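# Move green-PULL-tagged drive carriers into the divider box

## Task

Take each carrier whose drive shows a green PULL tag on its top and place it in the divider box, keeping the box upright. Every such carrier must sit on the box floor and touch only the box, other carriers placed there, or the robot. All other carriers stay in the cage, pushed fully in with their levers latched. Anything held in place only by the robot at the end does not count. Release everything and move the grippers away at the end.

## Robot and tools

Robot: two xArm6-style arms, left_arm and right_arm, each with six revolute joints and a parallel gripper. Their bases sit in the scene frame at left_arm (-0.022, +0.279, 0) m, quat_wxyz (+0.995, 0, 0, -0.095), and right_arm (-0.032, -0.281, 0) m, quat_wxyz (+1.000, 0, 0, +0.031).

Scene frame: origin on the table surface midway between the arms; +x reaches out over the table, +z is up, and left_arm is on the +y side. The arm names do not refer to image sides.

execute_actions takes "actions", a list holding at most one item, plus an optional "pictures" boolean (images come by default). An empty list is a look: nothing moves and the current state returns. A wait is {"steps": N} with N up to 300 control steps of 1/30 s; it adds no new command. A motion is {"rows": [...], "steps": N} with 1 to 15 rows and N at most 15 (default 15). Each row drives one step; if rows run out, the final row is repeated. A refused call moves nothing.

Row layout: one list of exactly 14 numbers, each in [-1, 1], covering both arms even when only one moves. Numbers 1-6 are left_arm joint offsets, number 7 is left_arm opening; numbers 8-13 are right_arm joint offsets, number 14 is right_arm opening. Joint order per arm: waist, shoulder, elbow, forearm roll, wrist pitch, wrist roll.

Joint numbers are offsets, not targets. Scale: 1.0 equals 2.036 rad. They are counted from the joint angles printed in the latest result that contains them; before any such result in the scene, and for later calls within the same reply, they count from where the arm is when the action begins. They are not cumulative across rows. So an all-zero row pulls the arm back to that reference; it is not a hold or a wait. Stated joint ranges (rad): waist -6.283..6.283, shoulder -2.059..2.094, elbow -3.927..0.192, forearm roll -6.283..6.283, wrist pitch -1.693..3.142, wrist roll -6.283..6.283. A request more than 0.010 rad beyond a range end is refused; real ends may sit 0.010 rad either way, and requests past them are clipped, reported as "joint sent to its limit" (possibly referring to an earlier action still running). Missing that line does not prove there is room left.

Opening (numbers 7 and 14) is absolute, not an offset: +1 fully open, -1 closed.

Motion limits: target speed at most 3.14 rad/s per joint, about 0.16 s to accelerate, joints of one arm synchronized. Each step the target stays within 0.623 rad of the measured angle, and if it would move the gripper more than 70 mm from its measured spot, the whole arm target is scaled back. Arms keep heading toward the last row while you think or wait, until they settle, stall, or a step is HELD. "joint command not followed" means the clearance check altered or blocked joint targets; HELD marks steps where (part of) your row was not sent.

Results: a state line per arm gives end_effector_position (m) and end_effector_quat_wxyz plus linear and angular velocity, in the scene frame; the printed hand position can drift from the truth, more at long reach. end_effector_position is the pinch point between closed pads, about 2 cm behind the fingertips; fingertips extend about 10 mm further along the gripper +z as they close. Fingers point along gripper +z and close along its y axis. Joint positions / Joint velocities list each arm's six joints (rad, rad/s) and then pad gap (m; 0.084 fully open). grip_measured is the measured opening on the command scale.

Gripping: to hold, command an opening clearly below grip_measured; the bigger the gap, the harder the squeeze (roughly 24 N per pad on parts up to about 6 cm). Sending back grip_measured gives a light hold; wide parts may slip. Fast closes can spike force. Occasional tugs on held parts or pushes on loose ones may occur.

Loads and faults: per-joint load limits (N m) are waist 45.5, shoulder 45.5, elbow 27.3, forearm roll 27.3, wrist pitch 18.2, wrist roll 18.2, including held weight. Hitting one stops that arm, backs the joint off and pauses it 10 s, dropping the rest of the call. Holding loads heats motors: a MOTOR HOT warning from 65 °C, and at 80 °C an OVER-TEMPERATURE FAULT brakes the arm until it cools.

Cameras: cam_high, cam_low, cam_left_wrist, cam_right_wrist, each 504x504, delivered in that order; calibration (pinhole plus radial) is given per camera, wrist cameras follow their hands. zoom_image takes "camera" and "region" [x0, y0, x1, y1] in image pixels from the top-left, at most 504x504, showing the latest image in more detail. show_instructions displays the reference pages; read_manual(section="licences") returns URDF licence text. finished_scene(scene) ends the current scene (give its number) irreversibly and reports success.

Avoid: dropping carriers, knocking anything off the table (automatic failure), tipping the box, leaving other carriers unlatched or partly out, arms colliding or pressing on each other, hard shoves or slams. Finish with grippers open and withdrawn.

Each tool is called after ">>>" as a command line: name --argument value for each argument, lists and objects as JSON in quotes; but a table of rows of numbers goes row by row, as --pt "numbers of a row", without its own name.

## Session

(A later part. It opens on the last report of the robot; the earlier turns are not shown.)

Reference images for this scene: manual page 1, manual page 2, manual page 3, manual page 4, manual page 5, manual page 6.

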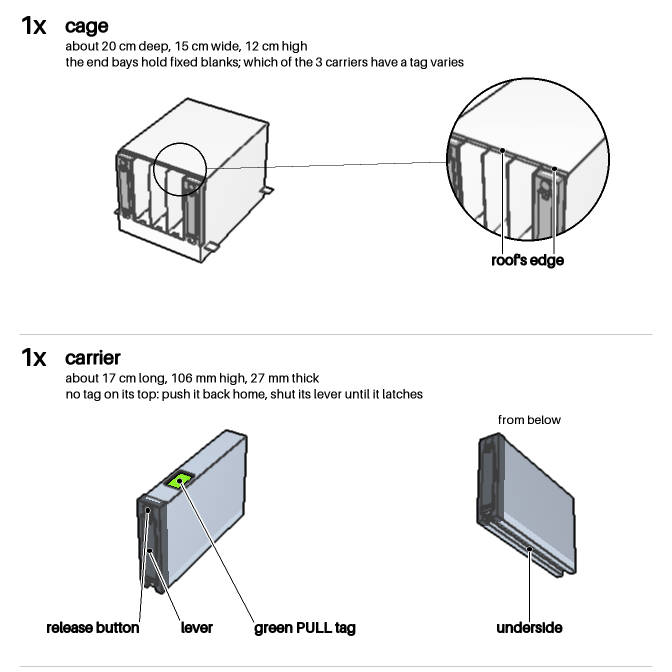

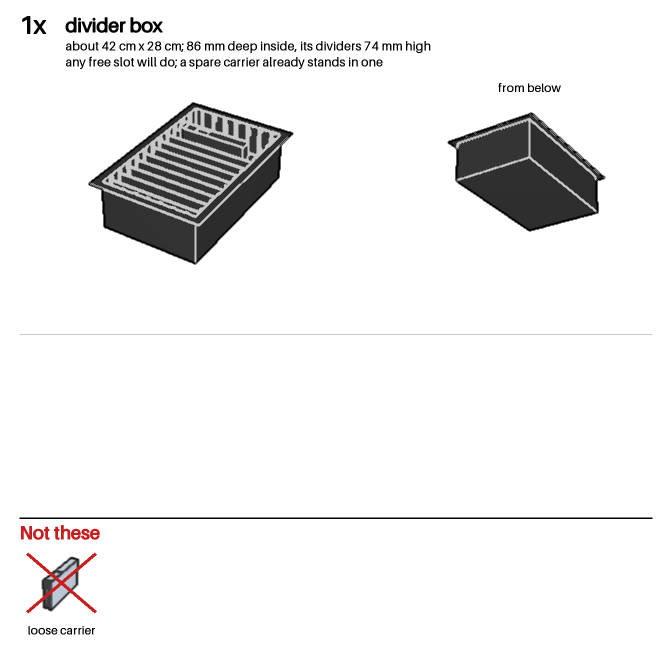

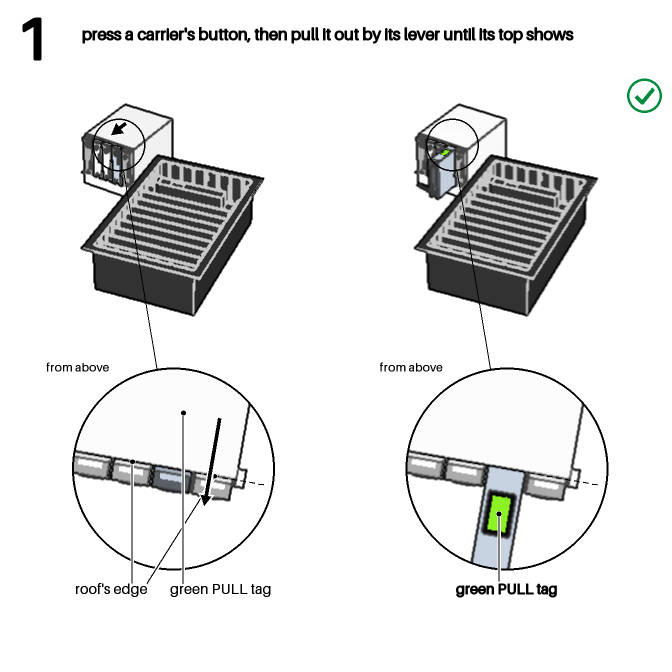

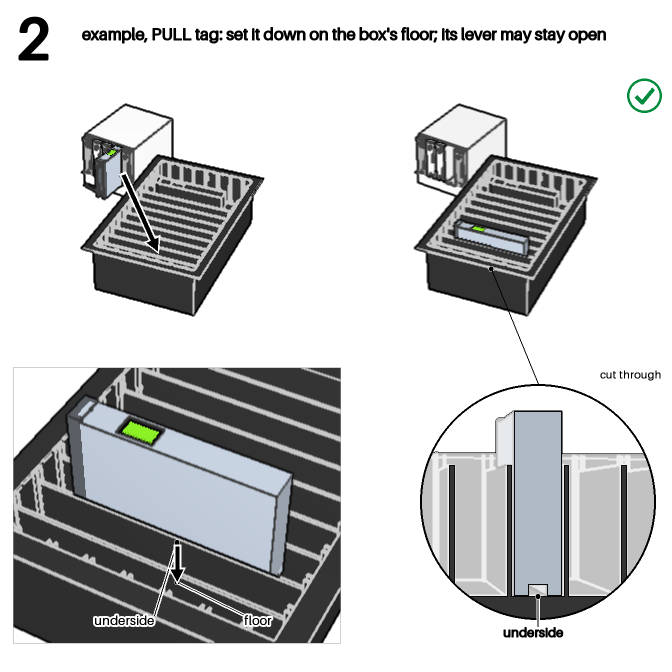

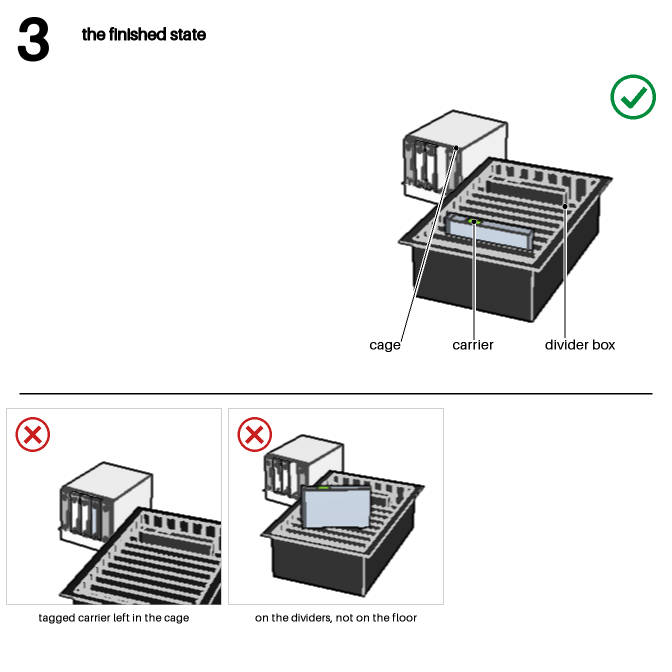

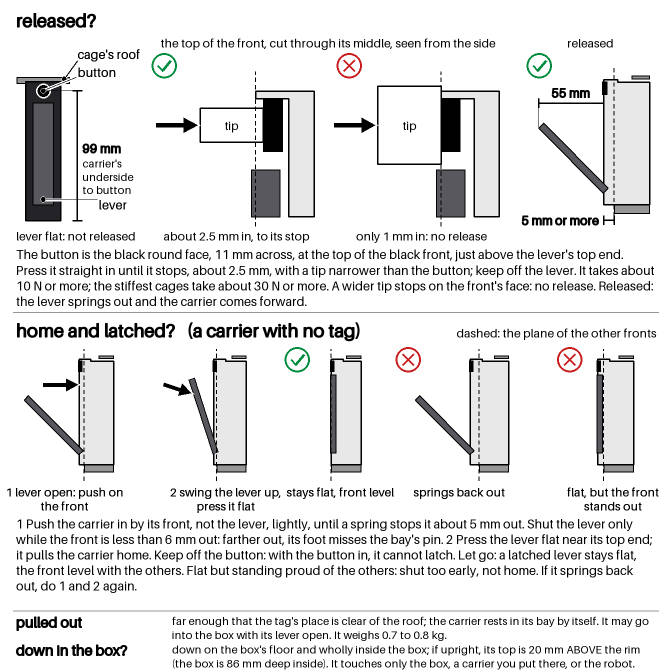

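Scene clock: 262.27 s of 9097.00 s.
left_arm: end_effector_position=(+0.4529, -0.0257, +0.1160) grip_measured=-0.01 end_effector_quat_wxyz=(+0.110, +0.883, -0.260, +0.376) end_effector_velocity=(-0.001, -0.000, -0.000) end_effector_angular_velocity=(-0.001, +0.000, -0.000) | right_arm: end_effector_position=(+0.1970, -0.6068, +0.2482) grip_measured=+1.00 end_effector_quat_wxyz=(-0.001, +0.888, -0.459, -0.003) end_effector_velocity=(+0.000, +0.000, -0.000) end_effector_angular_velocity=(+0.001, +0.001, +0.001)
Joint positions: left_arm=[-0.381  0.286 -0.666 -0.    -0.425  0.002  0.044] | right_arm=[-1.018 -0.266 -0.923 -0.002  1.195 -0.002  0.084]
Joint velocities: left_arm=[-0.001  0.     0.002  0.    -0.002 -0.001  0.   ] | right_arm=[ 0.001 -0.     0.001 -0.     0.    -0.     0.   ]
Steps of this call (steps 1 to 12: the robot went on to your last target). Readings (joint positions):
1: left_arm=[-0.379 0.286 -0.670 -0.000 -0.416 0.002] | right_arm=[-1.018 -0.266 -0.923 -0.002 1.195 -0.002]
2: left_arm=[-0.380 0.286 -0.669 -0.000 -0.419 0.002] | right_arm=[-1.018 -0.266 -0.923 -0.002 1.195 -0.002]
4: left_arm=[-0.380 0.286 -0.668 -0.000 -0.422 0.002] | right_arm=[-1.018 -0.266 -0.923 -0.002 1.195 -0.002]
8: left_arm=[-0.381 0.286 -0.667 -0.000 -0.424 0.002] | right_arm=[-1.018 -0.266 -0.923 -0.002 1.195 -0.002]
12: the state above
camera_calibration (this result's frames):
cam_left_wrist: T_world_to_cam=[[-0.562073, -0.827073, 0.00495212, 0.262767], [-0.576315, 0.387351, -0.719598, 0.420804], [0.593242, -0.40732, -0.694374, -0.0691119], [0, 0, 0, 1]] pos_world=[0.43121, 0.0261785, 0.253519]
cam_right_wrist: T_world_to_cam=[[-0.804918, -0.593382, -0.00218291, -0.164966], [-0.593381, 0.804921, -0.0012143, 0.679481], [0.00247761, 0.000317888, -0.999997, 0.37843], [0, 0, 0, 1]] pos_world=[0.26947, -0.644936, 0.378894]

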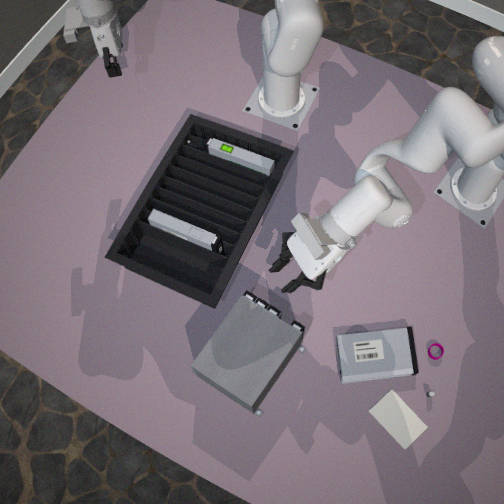

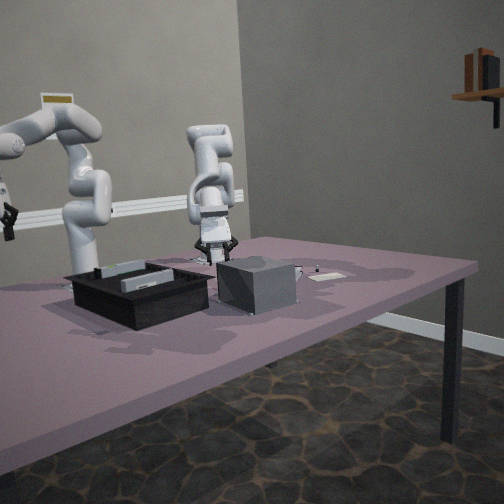

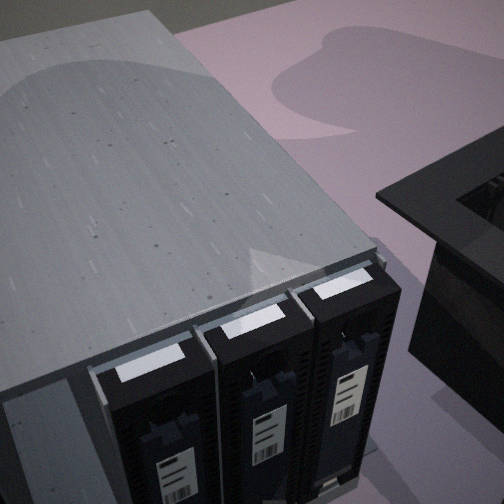

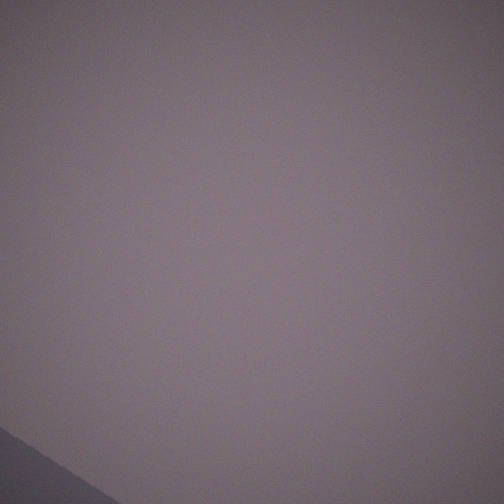

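Latched. Bay 4.

>>> execute_actions --actions '[{"rows":[[0,0.0383,-0.0611,0,0.0252,0,0,0,0,0,0,0,0,1]]}]' --pictures false

>>> execute_actions --actions '[{"steps":6}]'

>>> execute_actions --actions '[{"rows":[[0,0.004,-0.0069,0,0.0029,0,0,0,0,0,0,0,0,1],[0,0.004,-0.0069,0,0.0029,0,0,0,0,0,0,0,0,1],[0,0.008,-0.0138,0,0.0058,0,0,0,0,0,0,0,0,1],[0,0.008,-0.0138,0,0.0058,0,0,0,0,0,0,0,0,1],[0,0.01,-0.0174,0,0.0074,0,0,0,0,0,0,0,0,1],[0,0.01,-0.0174,0,0.0074,0,0,0,0,0,0,0,0,1],[0,0.012,-0.021,0,0.009,0,0,0,0,0,0,0,0,1],[0,0.012,-0.021,0,0.009,0,0,0,0,0,0,0,0,1],[0,0.0137,-0.024,0,0.0103,0,0,0,0,0,0,0,0,1],[0,0.0137,-0.024,0,0.0103,0,0,0,0,0,0,0,0,1],[0,0.0154,-0.0269,0,0.0115,0,0,0,0,0,0,0,0,1]]}]' --pictures false

>>> execute_actions --actions '[{"steps":10}]' --pictures false

>>> execute_actions --actions '[{"rows":[[0,0.0033,-0.0065,0,0.0023,0,0,0,0,0,0,0,0,1]]}]' --pictures false

>>> execute_actions --actions '[{"rows":[[0,-0.012,0.02,0,-0.008,0,0,0,0,0,0,0,0,1]],"steps":10}]' --pictures false

>>> execute_actions --actions '[{"rows":[[0,-0.14,0.082,0,0.058,0,0,0,0,0,0,0,0,1]]}]'

Scene clock: 275.60 s of 9097.00 s.
left_arm: end_effector_position=(+0.4796, -0.0429, +0.1132) grip_measured=-0.01 end_effector_quat_wxyz=(+0.109, +0.884, -0.260, +0.374) end_effector_velocity=(+0.003, -0.002, +0.000) end_effector_angular_velocity=(+0.001, -0.001, -0.001) | right_arm: end_effector_position=(+0.1970, -0.6068, +0.2482) grip_measured=+1.00 end_effector_quat_wxyz=(-0.001, +0.888, -0.459, -0.003) end_effector_velocity=(+0.000, +0.000, -0.000) end_effector_angular_velocity=(+0.002, -0.001, +0.000)
Joint positions: left_arm=[-0.381  0.363 -0.789 -0.    -0.374  0.002  0.044] | right_arm=[-1.018 -0.266 -0.923 -0.002  1.195 -0.002  0.084]
Joint velocities: left_arm=[-0.     0.009 -0.015 -0.     0.006  0.001  0.   ] | right_arm=[-0.     0.001 -0.     0.002 -0.    -0.001 -0.   ]
Steps of this call (steps 1 to 30: the robot went on to your last target; steps 31 to 90: nothing new was sent; then 9.83 s passed at rest; steps 91 to 105: all 15 steps of this action). Readings (joint positions):
91: left_arm=[-0.381 0.286 -0.666 -0.000 -0.425 0.002] | right_arm=[-1.018 -0.266 -0.923 -0.002 1.195 -0.002]
92: left_arm=[-0.381 0.288 -0.669 -0.000 -0.423 0.002] | right_arm=[-1.018 -0.266 -0.923 -0.002 1.195 -0.002]
94: left_arm=[-0.381 0.310 -0.702 -0.000 -0.409 0.002] | right_arm=[-1.018 -0.266 -0.923 -0.002 1.195 -0.002]
98: left_arm=[-0.381 0.353 -0.774 -0.000 -0.382 0.002] | right_arm=[-1.018 -0.266 -0.923 -0.002 1.195 -0.002]
105: the state above

Scene clock: 275.80 s of 9097.00 s.
left_arm: end_effector_position=(+0.4800, -0.0431, +0.1134) grip_measured=-0.01 end_effector_quat_wxyz=(+0.109, +0.883, -0.260, +0.374) end_effector_velocity=(+0.000, -0.001, -0.000) end_effector_angular_velocity=(-0.000, +0.000, -0.000) | right_arm: end_effector_position=(+0.1970, -0.6068, +0.2482) grip_measured=+1.00 end_effector_quat_wxyz=(-0.001, +0.888, -0.459, -0.003) end_effector_velocity=(-0.000, -0.000, +0.000) end_effector_angular_velocity=(-0.000, -0.001, -0.001)
Joint positions: left_arm=[-0.381  0.364 -0.79  -0.    -0.374  0.002  0.044] | right_arm=[-1.018 -0.266 -0.923 -0.002  1.195 -0.002  0.084]
Joint velocities: left_arm=[-0.     0.002 -0.003  0.     0.001 -0.     0.   ] | right_arm=[-0.001 -0.    -0.     0.001 -0.     0.    -0.   ]
Steps of this call (steps 1 to 6: the robot went on to your last target). Readings (joint positions):
1: left_arm=[-0.381 0.363 -0.789 -0.000 -0.374 0.002] | right_arm=[-1.018 -0.266 -0.923 -0.002 1.195 -0.002]
2: left_arm=[-0.381 0.364 -0.790 -0.000 -0.374 0.002] | right_arm=[-1.018 -0.266 -0.923 -0.002 1.195 -0.002]
4: left_arm=[-0.381 0.364 -0.790 -0.000 -0.374 0.002] | right_arm=[-1.018 -0.266 -0.923 -0.002 1.195 -0.002]
6: the state above
camera_calibration (this result's frames):
cam_left_wrist: T_world_to_cam=[[-0.562054, -0.827085, 0.00508591, 0.263591], [-0.579298, 0.389264, -0.716161, 0.442391], [0.590347, -0.405468, -0.697916, -0.0922351], [0, 0, 0, 1]] pos_world=[0.45888, 0.00840694, 0.251111]
cam_right_wrist: T_world_to_cam=[[-0.804918, -0.593382, -0.0021828, -0.164966], [-0.593381, 0.804921, -0.0012142, 0.67948], [0.00247747, 0.000317901, -0.999997, 0.37843], [0, 0, 0, 1]] pos_world=[0.26947, -0.644936, 0.378894]

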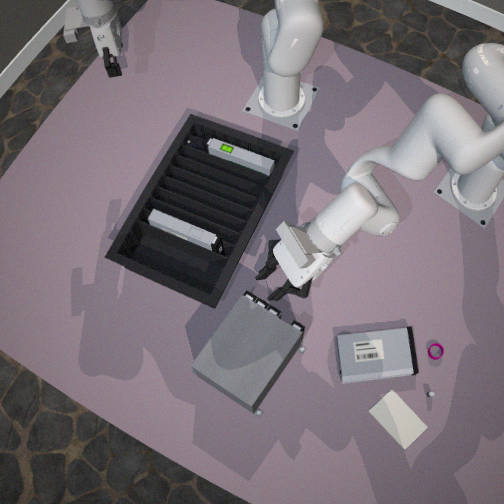

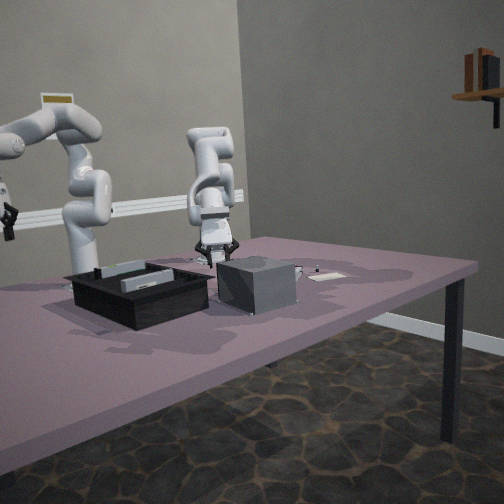

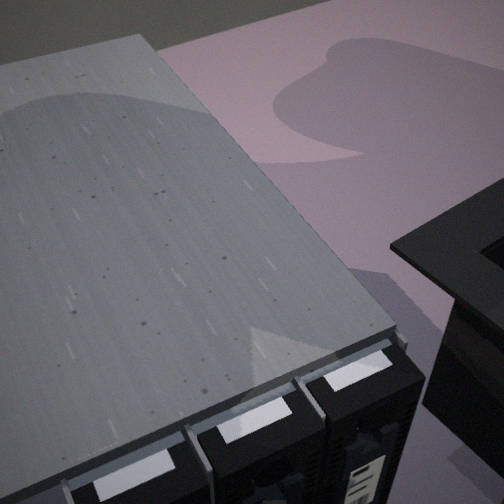

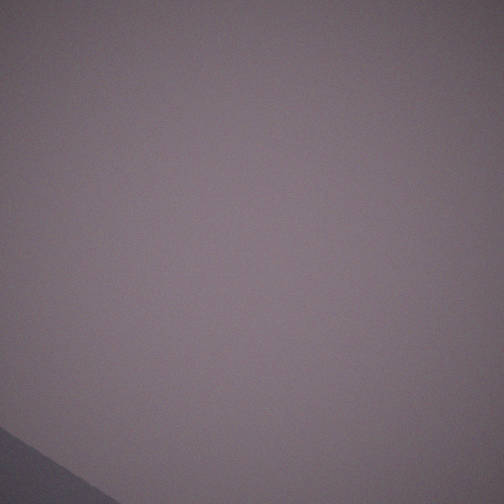

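Scene clock: 276.30 s of 9097.00 s.
left_arm: end_effector_position=(+0.4896, -0.0497, +0.1120) grip_measured=-0.01 end_effector_quat_wxyz=(+0.109, +0.884, -0.261, +0.372) end_effector_velocity=(+0.004, -0.007, -0.002) end_effector_angular_velocity=(+0.003, +0.005, -0.006) | right_arm: end_effector_position=(+0.1970, -0.6068, +0.2482) grip_measured=+1.00 end_effector_quat_wxyz=(-0.001, +0.888, -0.459, -0.003) end_effector_velocity=(+0.000, +0.000, +0.000) end_effector_angular_velocity=(-0.001, -0.000, +0.001)
Joint positions: left_arm=[-0.382  0.393 -0.838  0.    -0.351  0.002  0.044] | right_arm=[-1.018 -0.266 -0.923 -0.002  1.195 -0.002  0.084]
Joint velocities: left_arm=[-0.006  0.019 -0.029  0.001  0.016 -0.001  0.001] | right_arm=[ 0.001 -0.001 -0.    -0.     0.    -0.001  0.   ]
Steps of this call (steps 1 to 15: all 15 steps of this action). Readings (joint positions):
1: left_arm=[-0.381 0.364 -0.790 -0.000 -0.374 0.002] | right_arm=[-1.018 -0.266 -0.923 -0.002 1.195 -0.002]
2: left_arm=[-0.381 0.365 -0.792 -0.000 -0.373 0.002] | right_arm=[-1.018 -0.266 -0.923 -0.002 1.195 -0.002]
4: left_arm=[-0.381 0.369 -0.798 -0.000 -0.370 0.002] | right_arm=[-1.018 -0.266 -0.923 -0.002 1.195 -0.002]
8: left_arm=[-0.381 0.380 -0.818 -0.000 -0.362 0.002] | right_arm=[-1.018 -0.266 -0.923 -0.002 1.195 -0.002]
15: the state above

Scene clock: 276.63 s of 9097.00 s.
left_arm: end_effector_position=(+0.4910, -0.0502, +0.1123) grip_measured=-0.01 end_effector_quat_wxyz=(+0.109, +0.884, -0.260, +0.372) end_effector_velocity=(+0.001, -0.001, +0.001) end_effector_angular_velocity=(-0.001, -0.002, -0.000) | right_arm: end_effector_position=(+0.1970, -0.6068, +0.2482) grip_measured=+1.00 end_effector_quat_wxyz=(-0.001, +0.888, -0.459, -0.003) end_effector_velocity=(+0.000, +0.000, +0.000) end_effector_angular_velocity=(-0.000, -0.001, -0.001)
Joint positions: left_arm=[-0.381  0.395 -0.843 -0.    -0.349  0.002  0.044] | right_arm=[-1.018 -0.266 -0.923 -0.002  1.195 -0.002  0.084]
Joint velocities: left_arm=[ 0.     0.001 -0.004  0.    -0.     0.     0.   ] | right_arm=[ 0.    -0.001  0.     0.    -0.     0.001 -0.   ]
Steps of this call (steps 1 to 10: the robot went on to your last target). Readings (joint positions):
1: left_arm=[-0.382 0.393 -0.839 0.000 -0.351 0.002] | right_arm=[-1.018 -0.266 -0.923 -0.002 1.195 -0.002]
2: left_arm=[-0.382 0.394 -0.839 -0.000 -0.350 0.002] | right_arm=[-1.018 -0.266 -0.923 -0.002 1.195 -0.002]
4: left_arm=[-0.381 0.394 -0.841 -0.000 -0.350 0.002] | right_arm=[-1.018 -0.266 -0.923 -0.002 1.195 -0.002]
8: left_arm=[-0.381 0.395 -0.843 -0.000 -0.349 0.002] | right_arm=[-1.018 -0.266 -0.923 -0.002 1.195 -0.002]
10: the state above

Scene clock: 277.13 s of 9097.00 s.
left_arm: end_effector_position=(+0.4920, -0.0521, +0.1110) grip_measured=-0.01 end_effector_quat_wxyz=(+0.109, +0.884, -0.262, +0.371) end_effector_velocity=(+0.000, +0.001, -0.002) end_effector_angular_velocity=(+0.001, +0.001, +0.001) | right_arm: end_effector_position=(+0.1970, -0.6068, +0.2482) grip_measured=+1.00 end_effector_quat_wxyz=(-0.001, +0.888, -0.459, -0.003) end_effector_velocity=(-0.001, -0.000, -0.000) end_effector_angular_velocity=(+0.001, +0.001, -0.003)
Joint positions: left_arm=[-0.383  0.402 -0.852  0.    -0.344  0.002  0.043] | right_arm=[-1.018 -0.266 -0.923 -0.002  1.195 -0.002  0.084]
Joint velocities: left_arm=[ 0.002  0.002  0.001 -0.001 -0.002  0.001 -0.   ] | right_arm=[-0.002  0.001 -0.    -0.001  0.     0.001  0.   ]
Steps of this call (steps 1 to 15: all 15 steps of this action). Readings (joint positions):
1: left_arm=[-0.381 0.395 -0.843 -0.000 -0.349 0.002] | right_arm=[-1.018 -0.266 -0.923 -0.002 1.195 -0.002]
2: left_arm=[-0.381 0.396 -0.844 -0.000 -0.349 0.002] | right_arm=[-1.018 -0.266 -0.923 -0.002 1.195 -0.002]
4: left_arm=[-0.382 0.398 -0.847 0.000 -0.347 0.002] | right_arm=[-1.018 -0.266 -0.923 -0.002 1.195 -0.002]
8: left_arm=[-0.382 0.400 -0.850 0.000 -0.344 0.002] | right_arm=[-1.018 -0.266 -0.923 -0.002 1.195 -0.002]
15: the state above

Scene clock: 277.47 s of 9097.00 s.
left_arm: end_effector_position=(+0.4857, -0.0474, +0.1136) grip_measured=-0.02 end_effector_quat_wxyz=(+0.109, +0.883, -0.261, +0.374) end_effector_velocity=(-0.008, +0.008, -0.002) end_effector_angular_velocity=(+0.002, +0.008, +0.008) | right_arm: end_effector_position=(+0.1970, -0.6068, +0.2482) grip_measured=+1.00 end_effector_quat_wxyz=(-0.001, +0.888, -0.459, -0.003) end_effector_velocity=(+0.000, +0.000, -0.000) end_effector_angular_velocity=(+0.001, +0.001, -0.001)
Joint positions: left_arm=[-0.382  0.379 -0.818  0.    -0.361  0.003  0.043] | right_arm=[-1.018 -0.266 -0.923 -0.002  1.195 -0.002  0.084]
Joint velocities: left_arm=[ 0.003 -0.021  0.039 -0.004 -0.01  -0.001  0.001] | right_arm=[ 0.001  0.     0.001 -0.    -0.     0.001 -0.   ]
Steps of this call (steps 1 to 10: all 10 steps of this action). Readings (joint positions):
1: left_arm=[-0.382 0.402 -0.852 0.000 -0.344 0.002] | right_arm=[-1.018 -0.266 -0.923 -0.002 1.195 -0.002]
2: left_arm=[-0.382 0.401 -0.850 0.000 -0.346 0.002] | right_arm=[-1.018 -0.266 -0.923 -0.002 1.195 -0.002]
4: left_arm=[-0.382 0.393 -0.839 0.000 -0.352 0.003] | right_arm=[-1.018 -0.266 -0.923 -0.002 1.195 -0.002]
8: left_arm=[-0.381 0.381 -0.822 0.000 -0.360 0.003] | right_arm=[-1.018 -0.266 -0.923 -0.002 1.195 -0.002]
10: the state above

Scene clock: 277.97 s of 9097.00 s.
left_arm: end_effector_position=(+0.4494, -0.0238, +0.1732) grip_measured=-0.01 end_effector_quat_wxyz=(+0.109, +0.884, -0.261, +0.373) end_effector_velocity=(-0.010, +0.005, -0.000) end_effector_angular_velocity=(+0.011, +0.016, -0.003) | right_arm: end_effector_position=(+0.1970, -0.6068, +0.2482) grip_measured=+1.00 end_effector_quat_wxyz=(-0.001, +0.888, -0.459, -0.003) end_effector_velocity=(-0.000, -0.000, +0.000) end_effector_angular_velocity=(-0.000, -0.001, -0.000)
Joint positions: left_arm=[-0.381  0.1   -0.653  0.    -0.245  0.003  0.044] | right_arm=[-1.018 -0.266 -0.923 -0.002  1.195 -0.002  0.084]
Joint velocities: left_arm=[-0.003 -0.036  0.03   0.001  0.025  0.    -0.   ] | right_arm=[-0.    -0.001 -0.     0.001 -0.    -0.001  0.   ]
Steps of this call (steps 1 to 15: all 15 steps of this action). Readings (joint positions):
1: left_arm=[-0.381 0.379 -0.817 0.000 -0.361 0.002] | right_arm=[-1.018 -0.266 -0.923 -0.002 1.195 -0.002]
2: left_arm=[-0.381 0.376 -0.814 0.000 -0.359 0.002] | right_arm=[-1.018 -0.266 -0.923 -0.002 1.195 -0.002]
4: left_arm=[-0.380 0.338 -0.790 -0.001 -0.341 0.002] | right_arm=[-1.018 -0.266 -0.923 -0.002 1.195 -0.002]
8: left_arm=[-0.380 0.164 -0.698 -0.000 -0.275 0.003] | right_arm=[-1.018 -0.266 -0.923 -0.002 1.195 -0.002]
15: the state above
camera_calibration (this result's frames):
cam_left_wrist: T_world_to_cam=[[-0.562707, -0.826642, 0.00481679, 0.262447], [-0.579667, 0.39042, -0.715233, 0.460112], [0.589361, -0.405259, -0.69887, -0.0240034], [0, 0, 0, 1]] pos_world=[0.428539, 0.027585, 0.311048]
cam_right_wrist: T_world_to_cam=[[-0.804918, -0.593382, -0.00218282, -0.164966], [-0.593381, 0.804921, -0.00121423, 0.67948], [0.0024775, 0.000317891, -0.999997, 0.37843], [0, 0, 0, 1]] pos_world=[0.26947, -0.644936, 0.378894]

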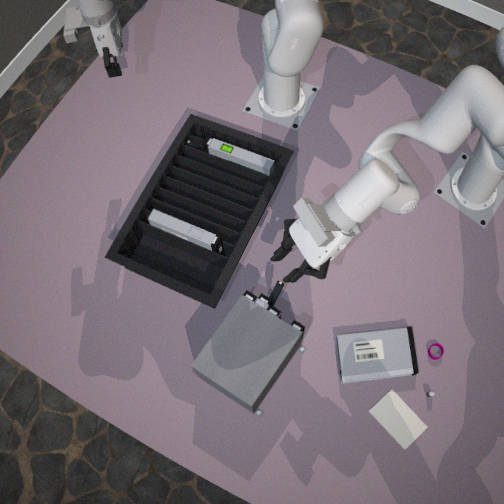

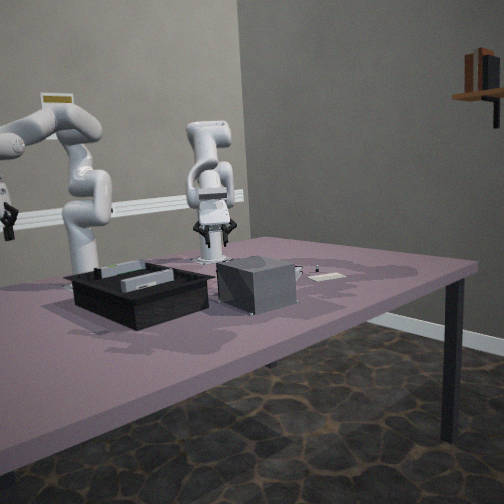

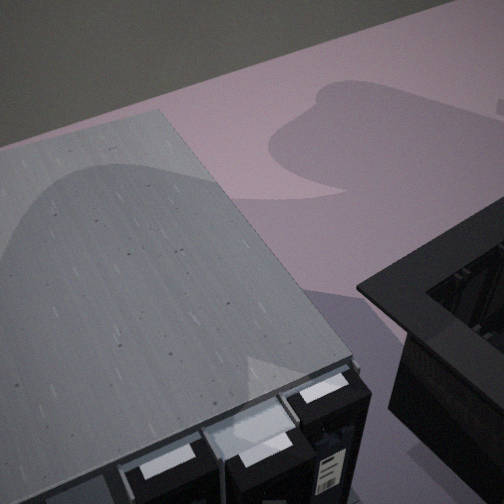

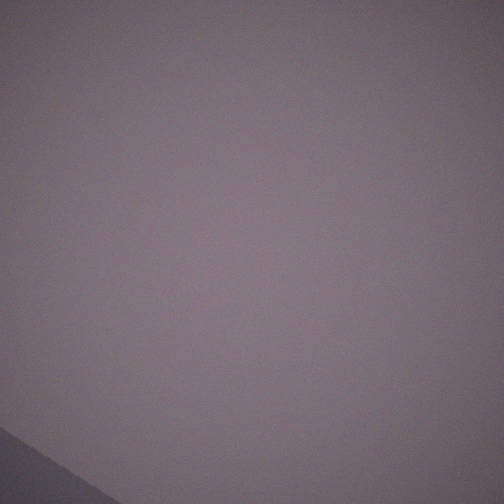

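>>> execute_actions --actions '[{"rows":[[0.0006,0,-0.3448,0,0.5972,-0.2322,0,0,0,0,0,0,0,1]]}]' --pictures false

>>> execute_actions --actions '[{"steps":25}]' --pictures false

>>> execute_actions --actions '[{"rows":[[0,0.1395,0,0,0,0,0,0,0,0,0,0,0,1]]}]' --pictures false

>>> execute_actions --actions '[{"steps":18}]' --pictures false

>>> execute_actions --actions '[{"rows":[[0,0.0744,-0.0196,0,-0.0546,0,0,0,0,0,0,0,0,1]]}]' --pictures false

>>> execute_actions --actions '[{"steps":10}]' --pictures false

>>> execute_actions --actions '[{"rows":[[0,0,0,0,0,0,-0.4,0,0,0,0,0,0,1],[0,0,0,0,0,0,-0.5,0,0,0,0,0,0,1],[0,0,0,0,0,0,-0.6,0,0,0,0,0,0,1],[0,0,0,0,0,0,-0.7,0,0,0,0,0,0,1],[0,0,0,0,0,0,-0.8,0,0,0,0,0,0,1],[0,0,0,0,0,0,-1,0,0,0,0,0,0,1]],"steps":12}]' --pictures false

>>> execute_actions --actions '[{"rows":[[-0.0077,-0.0238,0.0375,0,-0.0137,-0.0077,-1,0,0,0,0,0,0,1],[-0.0077,-0.0238,0.0375,0,-0.0137,-0.0077,-1,0,0,0,0,0,0,1],[-0.0077,-0.0238,0.0375,0,-0.0137,-0.0077,-1,0,0,0,0,0,0,1],[-0.0077,-0.0238,0.0375,0,-0.0137,-0.0077,-1,0,0,0,0,0,0,1],[-0.0154,-0.0476,0.0751,0,-0.0275,-0.0154,-1,0,0,0,0,0,0,1],[-0.0154,-0.0476,0.0751,0,-0.0275,-0.0154,-1,0,0,0,0,0,0,1],[-0.0154,-0.0476,0.0751,0,-0.0275,-0.0154,-1,0,0,0,0,0,0,1],[-0.0154,-0.0476,0.0751,0,-0.0275,-0.0154,-1,0,0,0,0,0,0,1],[-0.0231,-0.0714,0.1126,0,-0.0412,-0.0231,-1,0,0,0,0,0,0,1]]}]' --pictures false

>>> execute_actions --actions '[{"steps":10}]'

Scene clock: 294.33 s of 9097.00 s.
left_arm: end_effector_position=(+0.5104, -0.0624, +0.2861) grip_measured=-0.01 end_effector_quat_wxyz=(+0.146, +0.931, -0.122, +0.310) end_effector_velocity=(+0.018, -0.009, +0.242) end_effector_angular_velocity=(+0.043, +1.106, +0.670) | right_arm: end_effector_position=(+0.1970, -0.6068, +0.2482) grip_measured=+1.00 end_effector_quat_wxyz=(-0.001, +0.888, -0.459, -0.003) end_effector_velocity=(-0.000, -0.001, +0.000) end_effector_angular_velocity=(-0.000, +0.000, -0.001)
Joint positions: left_arm=[-0.381  0.098 -1.111  0.     0.314 -0.311  0.044] | right_arm=[-1.018 -0.266 -0.923 -0.002  1.195 -0.002  0.084]
Joint velocities: left_arm=[ 0.003  0.001 -1.362 -0.     2.315 -0.871  0.   ] | right_arm=[-0.002  0.    -0.    -0.    -0.    -0.    -0.   ]
Steps of this call (steps 1 to 15: the robot went on to your last target; steps 16 to 90: nothing new was sent; then 12.87 s passed at rest; steps 91 to 105: all 15 steps of this action). Readings (joint positions):
91: left_arm=[-0.382 0.094 -0.651 0.000 -0.243 0.002] | right_arm=[-1.018 -0.266 -0.923 -0.002 1.195 -0.002]
92: left_arm=[-0.382 0.095 -0.654 0.000 -0.239 -0.000] | right_arm=[-1.018 -0.266 -0.923 -0.002 1.195 -0.002]
94: left_arm=[-0.382 0.097 -0.688 0.000 -0.197 -0.031] | right_arm=[-1.018 -0.266 -0.923 -0.002 1.195 -0.002]
98: left_arm=[-0.381 0.096 -0.841 0.000 -0.054 -0.134] | right_arm=[-1.018 -0.266 -0.923 -0.002 1.195 -0.002]
105: the state above

Scene clock: 295.17 s of 9097.00 s.
left_arm: end_effector_position=(+0.4617, -0.0307, +0.2922) grip_measured=-0.01 end_effector_quat_wxyz=(+0.070, +0.989, -0.049, +0.123) end_effector_velocity=(-0.000, +0.000, +0.001) end_effector_angular_velocity=(+0.000, -0.001, -0.001) | right_arm: end_effector_position=(+0.1970, -0.6068, +0.2482) grip_measured=+1.00 end_effector_quat_wxyz=(-0.001, +0.888, -0.459, -0.003) end_effector_velocity=(+0.000, +0.000, +0.001) end_effector_angular_velocity=(-0.000, -0.003, +0.000)
Joint positions: left_arm=[-0.38   0.1   -1.355  0.     0.971 -0.47   0.044] | right_arm=[-1.018 -0.266 -0.923 -0.002  1.195 -0.002  0.084]
Joint velocities: left_arm=[ 0.    -0.002 -0.     0.     0.002  0.001  0.   ] | right_arm=[-0.    -0.001 -0.001  0.003 -0.    -0.002  0.   ]
Steps of this call (steps 1 to 25: the robot went on to your last target). Readings (joint positions):
1: left_arm=[-0.380 0.098 -1.157 0.000 0.395 -0.340] | right_arm=[-1.018 -0.266 -0.923 -0.002 1.195 -0.002]
2: left_arm=[-0.380 0.098 -1.200 0.000 0.480 -0.367] | right_arm=[-1.018 -0.266 -0.923 -0.002 1.195 -0.002]
4: left_arm=[-0.380 0.097 -1.270 0.000 0.651 -0.411] | right_arm=[-1.018 -0.266 -0.923 -0.002 1.195 -0.002]
8: left_arm=[-0.380 0.099 -1.335 0.000 0.891 -0.457] | right_arm=[-1.018 -0.266 -0.923 -0.002 1.195 -0.002]
25: the state above

Scene clock: 295.67 s of 9097.00 s.
left_arm: end_effector_position=(+0.4488, -0.0225, +0.1386) grip_measured=-0.01 end_effector_quat_wxyz=(+0.003, +0.999, -0.050, +0.006) end_effector_velocity=(-0.039, +0.025, -0.162) end_effector_angular_velocity=(+0.163, +0.255, -0.000) | right_arm: end_effector_position=(+0.1970, -0.6068, +0.2482) grip_measured=+1.00 end_effector_quat_wxyz=(-0.001, +0.888, -0.459, -0.003) end_effector_velocity=(+0.000, +0.000, -0.001) end_effector_angular_velocity=(+0.003, +0.000, -0.001)
Joint positions: left_arm=[-0.38   0.365 -1.351  0.     0.971 -0.47   0.044] | right_arm=[-1.018 -0.266 -0.923 -0.002  1.195 -0.002  0.084]
Joint velocities: left_arm=[ 0.     0.271  0.026  0.     0.006  0.    -0.   ] | right_arm=[ 0.     0.002  0.001  0.001  0.     0.001 -0.   ]
Steps of this call (steps 1 to 15: all 15 steps of this action). Readings (joint positions):
1: left_arm=[-0.380 0.100 -1.355 0.000 0.971 -0.470] | right_arm=[-1.018 -0.266 -0.923 -0.002 1.195 -0.002]
2: left_arm=[-0.380 0.102 -1.356 0.000 0.971 -0.470] | right_arm=[-1.018 -0.266 -0.923 -0.002 1.195 -0.002]
4: left_arm=[-0.380 0.132 -1.363 0.000 0.969 -0.470] | right_arm=[-1.018 -0.266 -0.923 -0.002 1.195 -0.002]
8: left_arm=[-0.380 0.231 -1.352 0.000 0.971 -0.470] | right_arm=[-1.018 -0.266 -0.923 -0.002 1.195 -0.002]
15: the state above

Scene clock: 296.27 s of 9097.00 s.
left_arm: end_effector_position=(+0.4483, -0.0222, +0.1304) grip_measured=-0.01 end_effector_quat_wxyz=(+0.000, +0.999, -0.050, +0.001) end_effector_velocity=(-0.000, +0.000, -0.002) end_effector_angular_velocity=(+0.002, +0.003, +0.000) | right_arm: end_effector_position=(+0.1970, -0.6068, +0.2482) grip_measured=+1.00 end_effector_quat_wxyz=(-0.001, +0.888, -0.459, -0.003) end_effector_velocity=(-0.000, -0.000, +0.000) end_effector_angular_velocity=(-0.001, -0.000, +0.000)
Joint positions: left_arm=[-0.38   0.383 -1.355  0.     0.971 -0.47   0.044] | right_arm=[-1.018 -0.266 -0.923 -0.002  1.195 -0.002  0.084]
Joint velocities: left_arm=[ 0.     0.002  0.001 -0.     0.     0.     0.   ] | right_arm=[-0.    -0.001  0.001 -0.    -0.    -0.    -0.   ]
Steps of this call (steps 1 to 18: the robot went on to your last target). Readings (joint positions):
1: left_arm=[-0.380 0.372 -1.351 0.000 0.971 -0.470] | right_arm=[-1.018 -0.266 -0.923 -0.002 1.195 -0.002]
2: left_arm=[-0.380 0.376 -1.352 0.000 0.971 -0.470] | right_arm=[-1.018 -0.266 -0.923 -0.002 1.195 -0.002]
4: left_arm=[-0.380 0.379 -1.355 0.000 0.971 -0.470] | right_arm=[-1.018 -0.266 -0.923 -0.002 1.195 -0.002]
8: left_arm=[-0.380 0.381 -1.357 0.000 0.970 -0.470] | right_arm=[-1.018 -0.266 -0.923 -0.002 1.195 -0.002]
18: the state above

Scene clock: 296.77 s of 9097.00 s.
left_arm: end_effector_position=(+0.4648, -0.0327, +0.0709) grip_measured=-0.01 end_effector_quat_wxyz=(+0.001, +0.999, -0.050, +0.002) end_effector_velocity=(-0.000, -0.000, -0.008) end_effector_angular_velocity=(+0.002, +0.003, -0.000) | right_arm: end_effector_position=(+0.1970, -0.6068, +0.2482) grip_measured=+1.00 end_effector_quat_wxyz=(-0.001, +0.888, -0.459, -0.003) end_effector_velocity=(-0.000, -0.000, +0.001) end_effector_angular_velocity=(-0.002, -0.001, -0.001)
Joint positions: left_arm=[-0.38   0.532 -1.397  0.     0.86  -0.47   0.044] | right_arm=[-1.018 -0.266 -0.923 -0.002  1.195 -0.002  0.084]
Joint velocities: left_arm=[-0.     0.015  0.001 -0.    -0.013  0.    -0.   ] | right_arm=[-0.    -0.002  0.    -0.001 -0.     0.001  0.   ]
Steps of this call (steps 1 to 15: all 15 steps of this action). Readings (joint positions):
1: left_arm=[-0.380 0.383 -1.355 0.000 0.971 -0.470] | right_arm=[-1.018 -0.266 -0.923 -0.002 1.195 -0.002]
2: left_arm=[-0.380 0.386 -1.356 0.000 0.968 -0.470] | right_arm=[-1.018 -0.266 -0.923 -0.002 1.195 -0.002]
4: left_arm=[-0.380 0.419 -1.371 0.000 0.939 -0.470] | right_arm=[-1.018 -0.266 -0.923 -0.002 1.195 -0.002]
8: left_arm=[-0.380 0.516 -1.382 0.000 0.879 -0.470] | right_arm=[-1.018 -0.266 -0.923 -0.002 1.195 -0.002]
15: the state above

Scene clock: 297.10 s of 9097.00 s.
left_arm: end_effector_position=(+0.4640, -0.0322, +0.0687) grip_measured=-0.01 end_effector_quat_wxyz=(+0.000, +0.999, -0.050, +0.001) end_effector_velocity=(-0.001, +0.000, -0.002) end_effector_angular_velocity=(+0.001, +0.002, -0.001) | right_arm: end_effector_position=(+0.1970, -0.6068, +0.2482) grip_measured=+1.00 end_effector_quat_wxyz=(-0.001, +0.888, -0.459, -0.003) end_effector_velocity=(+0.000, -0.000, -0.000) end_effector_angular_velocity=(+0.000, -0.001, -0.001)
Joint positions: left_arm=[-0.38   0.534 -1.395  0.     0.859 -0.47   0.044] | right_arm=[-1.018 -0.266 -0.923 -0.002  1.195 -0.002  0.084]
Joint velocities: left_arm=[-0.     0.003  0.    -0.    -0.     0.001  0.   ] | right_arm=[-0.     0.001 -0.001  0.001 -0.    -0.    -0.   ]
Steps of this call (steps 1 to 10: the robot went on to your last target). Readings (joint positions):
1: left_arm=[-0.380 0.532 -1.396 0.000 0.860 -0.470] | right_arm=[-1.018 -0.266 -0.923 -0.002 1.195 -0.002]
2: left_arm=[-0.380 0.533 -1.396 0.000 0.860 -0.470] | right_arm=[-1.018 -0.266 -0.923 -0.002 1.195 -0.002]
4: left_arm=[-0.380 0.534 -1.395 0.000 0.860 -0.470] | right_arm=[-1.018 -0.266 -0.923 -0.002 1.195 -0.002]
8: left_arm=[-0.380 0.534 -1.395 0.000 0.860 -0.470] | right_arm=[-1.018 -0.266 -0.923 -0.002 1.195 -0.002]
10: the state above

Scene clock: 297.50 s of 9097.00 s.
left_arm: end_effector_position=(+0.4640, -0.0322, +0.0687) grip_measured=-0.64 end_effector_quat_wxyz=(+0.000, +0.999, -0.050, +0.001) end_effector_velocity=(+0.000, -0.000, +0.000) end_effector_angular_velocity=(-0.000, -0.001, -0.000) | right_arm: end_effector_position=(+0.1970, -0.6068, +0.2482) grip_measured=+1.00 end_effector_quat_wxyz=(-0.001, +0.888, -0.459, -0.003) end_effector_velocity=(+0.000, +0.000, +0.001) end_effector_angular_velocity=(-0.001, -0.001, +0.000)
Joint positions: left_arm=[-0.38   0.534 -1.395  0.     0.859 -0.47   0.016] | right_arm=[-1.018 -0.266 -0.923 -0.002  1.195 -0.002  0.084]
Joint velocities: left_arm=[-0. -0. -0.  0. -0.  0. -0.] | right_arm=[ 0.001 -0.001  0.     0.    -0.    -0.    -0.   ]
Steps of this call (steps 1 to 12: all 12 steps of this action). Readings (joint positions):
1: left_arm=[-0.380 0.534 -1.395 0.000 0.859 -0.470] | right_arm=[-1.018 -0.266 -0.923 -0.002 1.195 -0.002]
2: left_arm=[-0.380 0.534 -1.395 0.000 0.859 -0.470] | right_arm=[-1.018 -0.266 -0.923 -0.002 1.195 -0.002]
4: left_arm=[-0.380 0.534 -1.395 0.000 0.859 -0.470] | right_arm=[-1.018 -0.266 -0.923 -0.002 1.195 -0.002]
8: left_arm=[-0.380 0.534 -1.395 0.000 0.859 -0.470] | right_arm=[-1.018 -0.266 -0.923 -0.002 1.195 -0.002]
12: the state above

Scene clock: 298.00 s of 9097.00 s.
left_arm: end_effector_position=(+0.4132, -0.0276, +0.0687) grip_measured=-0.64 end_effector_quat_wxyz=(+0.000, +0.999, -0.050, +0.000) end_effector_velocity=(-0.051, +0.008, -0.001) end_effector_angular_velocity=(-0.003, -0.004, +0.002) | right_arm: end_effector_position=(+0.1970, -0.6068, +0.2482) grip_measured=+1.00 end_effector_quat_wxyz=(-0.001, +0.888, -0.459, -0.003) end_effector_velocity=(+0.000, +0.000, -0.000) end_effector_angular_velocity=(-0.000, +0.000, -0.000)
Joint positions: left_arm=[-0.424  0.4   -1.184  0.     0.783 -0.513  0.016] | right_arm=[-1.018 -0.266 -0.923 -0.002  1.195 -0.002  0.084]
Joint velocities: left_arm=[-0.044 -0.136  0.214 -0.    -0.083 -0.045  0.   ] | right_arm=[ 0.001  0.001 -0.001 -0.     0.     0.001 -0.   ]
Steps of this call (steps 1 to 15: all 15 steps of this action). Readings (joint positions):
1: left_arm=[-0.380 0.534 -1.395 0.000 0.859 -0.470] | right_arm=[-1.018 -0.266 -0.923 -0.002 1.195 -0.002]
2: left_arm=[-0.380 0.533 -1.392 0.000 0.858 -0.471] | right_arm=[-1.018 -0.266 -0.923 -0.002 1.195 -0.002]
4: left_arm=[-0.385 0.516 -1.366 0.000 0.848 -0.476] | right_arm=[-1.018 -0.266 -0.923 -0.002 1.195 -0.002]
8: left_arm=[-0.400 0.473 -1.298 0.000 0.824 -0.490] | right_arm=[-1.018 -0.266 -0.923 -0.002 1.195 -0.002]
15: the state above

Scene clock: 298.33 s of 9097.00 s.
left_arm: end_effector_position=(+0.4095, -0.0267, +0.0687) grip_measured=-0.64 end_effector_quat_wxyz=(+0.000, +0.999, -0.050, +0.001) end_effector_velocity=(-0.002, +0.001, -0.000) end_effector_angular_velocity=(+0.001, +0.001, +0.001) | right_arm: end_effector_position=(+0.1970, -0.6068, +0.2482) grip_measured=+1.00 end_effector_quat_wxyz=(-0.001, +0.888, -0.459, -0.003) end_effector_velocity=(-0.000, -0.000, -0.000) end_effector_angular_velocity=(+0.000, +0.000, -0.000)
Joint positions: left_arm=[-0.427  0.39  -1.167  0.     0.776 -0.517  0.016] | right_arm=[-1.018 -0.266 -0.923 -0.002  1.195 -0.002  0.084]
Joint velocities: left_arm=[-0.001 -0.003  0.006  0.    -0.002 -0.002  0.   ] | right_arm=[-0.001  0.001 -0.    -0.     0.    -0.001 -0.   ]
Steps of this call (steps 1 to 10: the robot went on to your last target). Readings (joint positions):
1: left_arm=[-0.425 0.397 -1.178 0.000 0.781 -0.514] | right_arm=[-1.018 -0.266 -0.923 -0.002 1.195 -0.002]
2: left_arm=[-0.426 0.394 -1.174 0.000 0.779 -0.515] | right_arm=[-1.018 -0.266 -0.923 -0.002 1.195 -0.002]
4: left_arm=[-0.426 0.392 -1.170 0.000 0.777 -0.516] | right_arm=[-1.018 -0.266 -0.923 -0.002 1.195 -0.002]
8: left_arm=[-0.427 0.390 -1.167 0.000 0.776 -0.517] | right_arm=[-1.018 -0.266 -0.923 -0.002 1.195 -0.002]
10: the state above
camera_calibration (this result's frames):
cam_left_wrist: T_world_to_cam=[[-0.111937, -0.993454, 0.0227876, 0.0477499], [-0.993711, 0.111973, 0.000317061, 0.476336], [-0.00286659, -0.0226088, -0.99974, 0.198669], [0, 0, 0, 1]] pos_world=[0.479255, -0.0014079, 0.197379]
cam_right_wrist: T_world_to_cam=[[-0.804918, -0.593383, -0.00218298, -0.164966], [-0.593382, 0.80492, -0.00121398, 0.67948], [0.00247748, 0.000318193, -0.999997, 0.37843], [0, 0, 0, 1]] pos_world=[0.26947, -0.644936, 0.378894]

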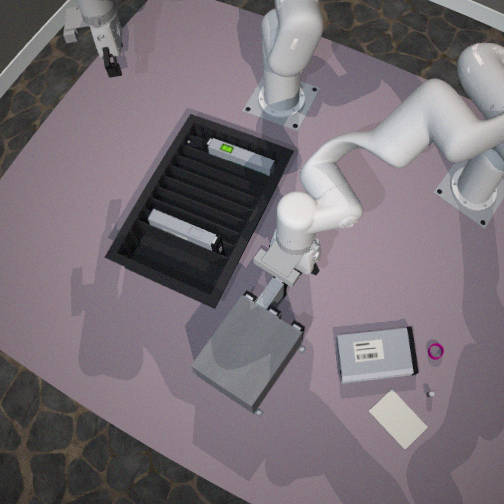

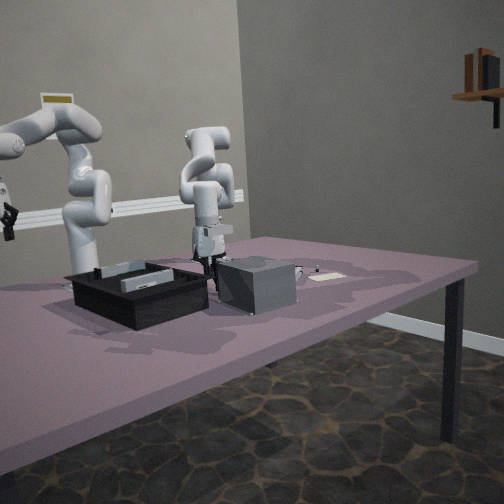

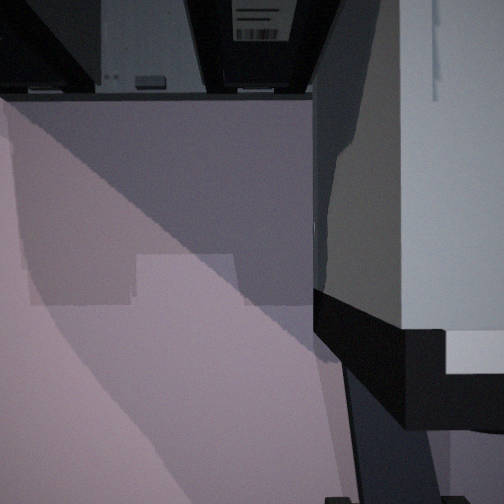

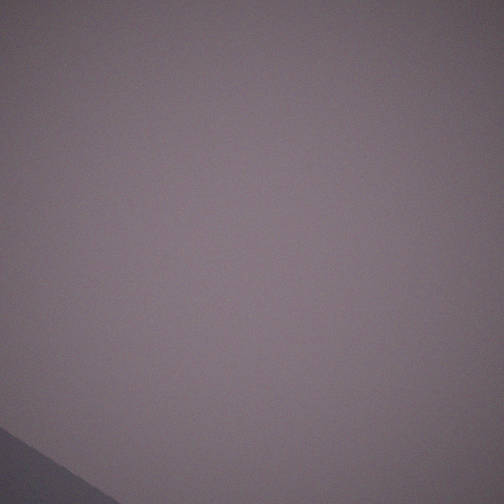

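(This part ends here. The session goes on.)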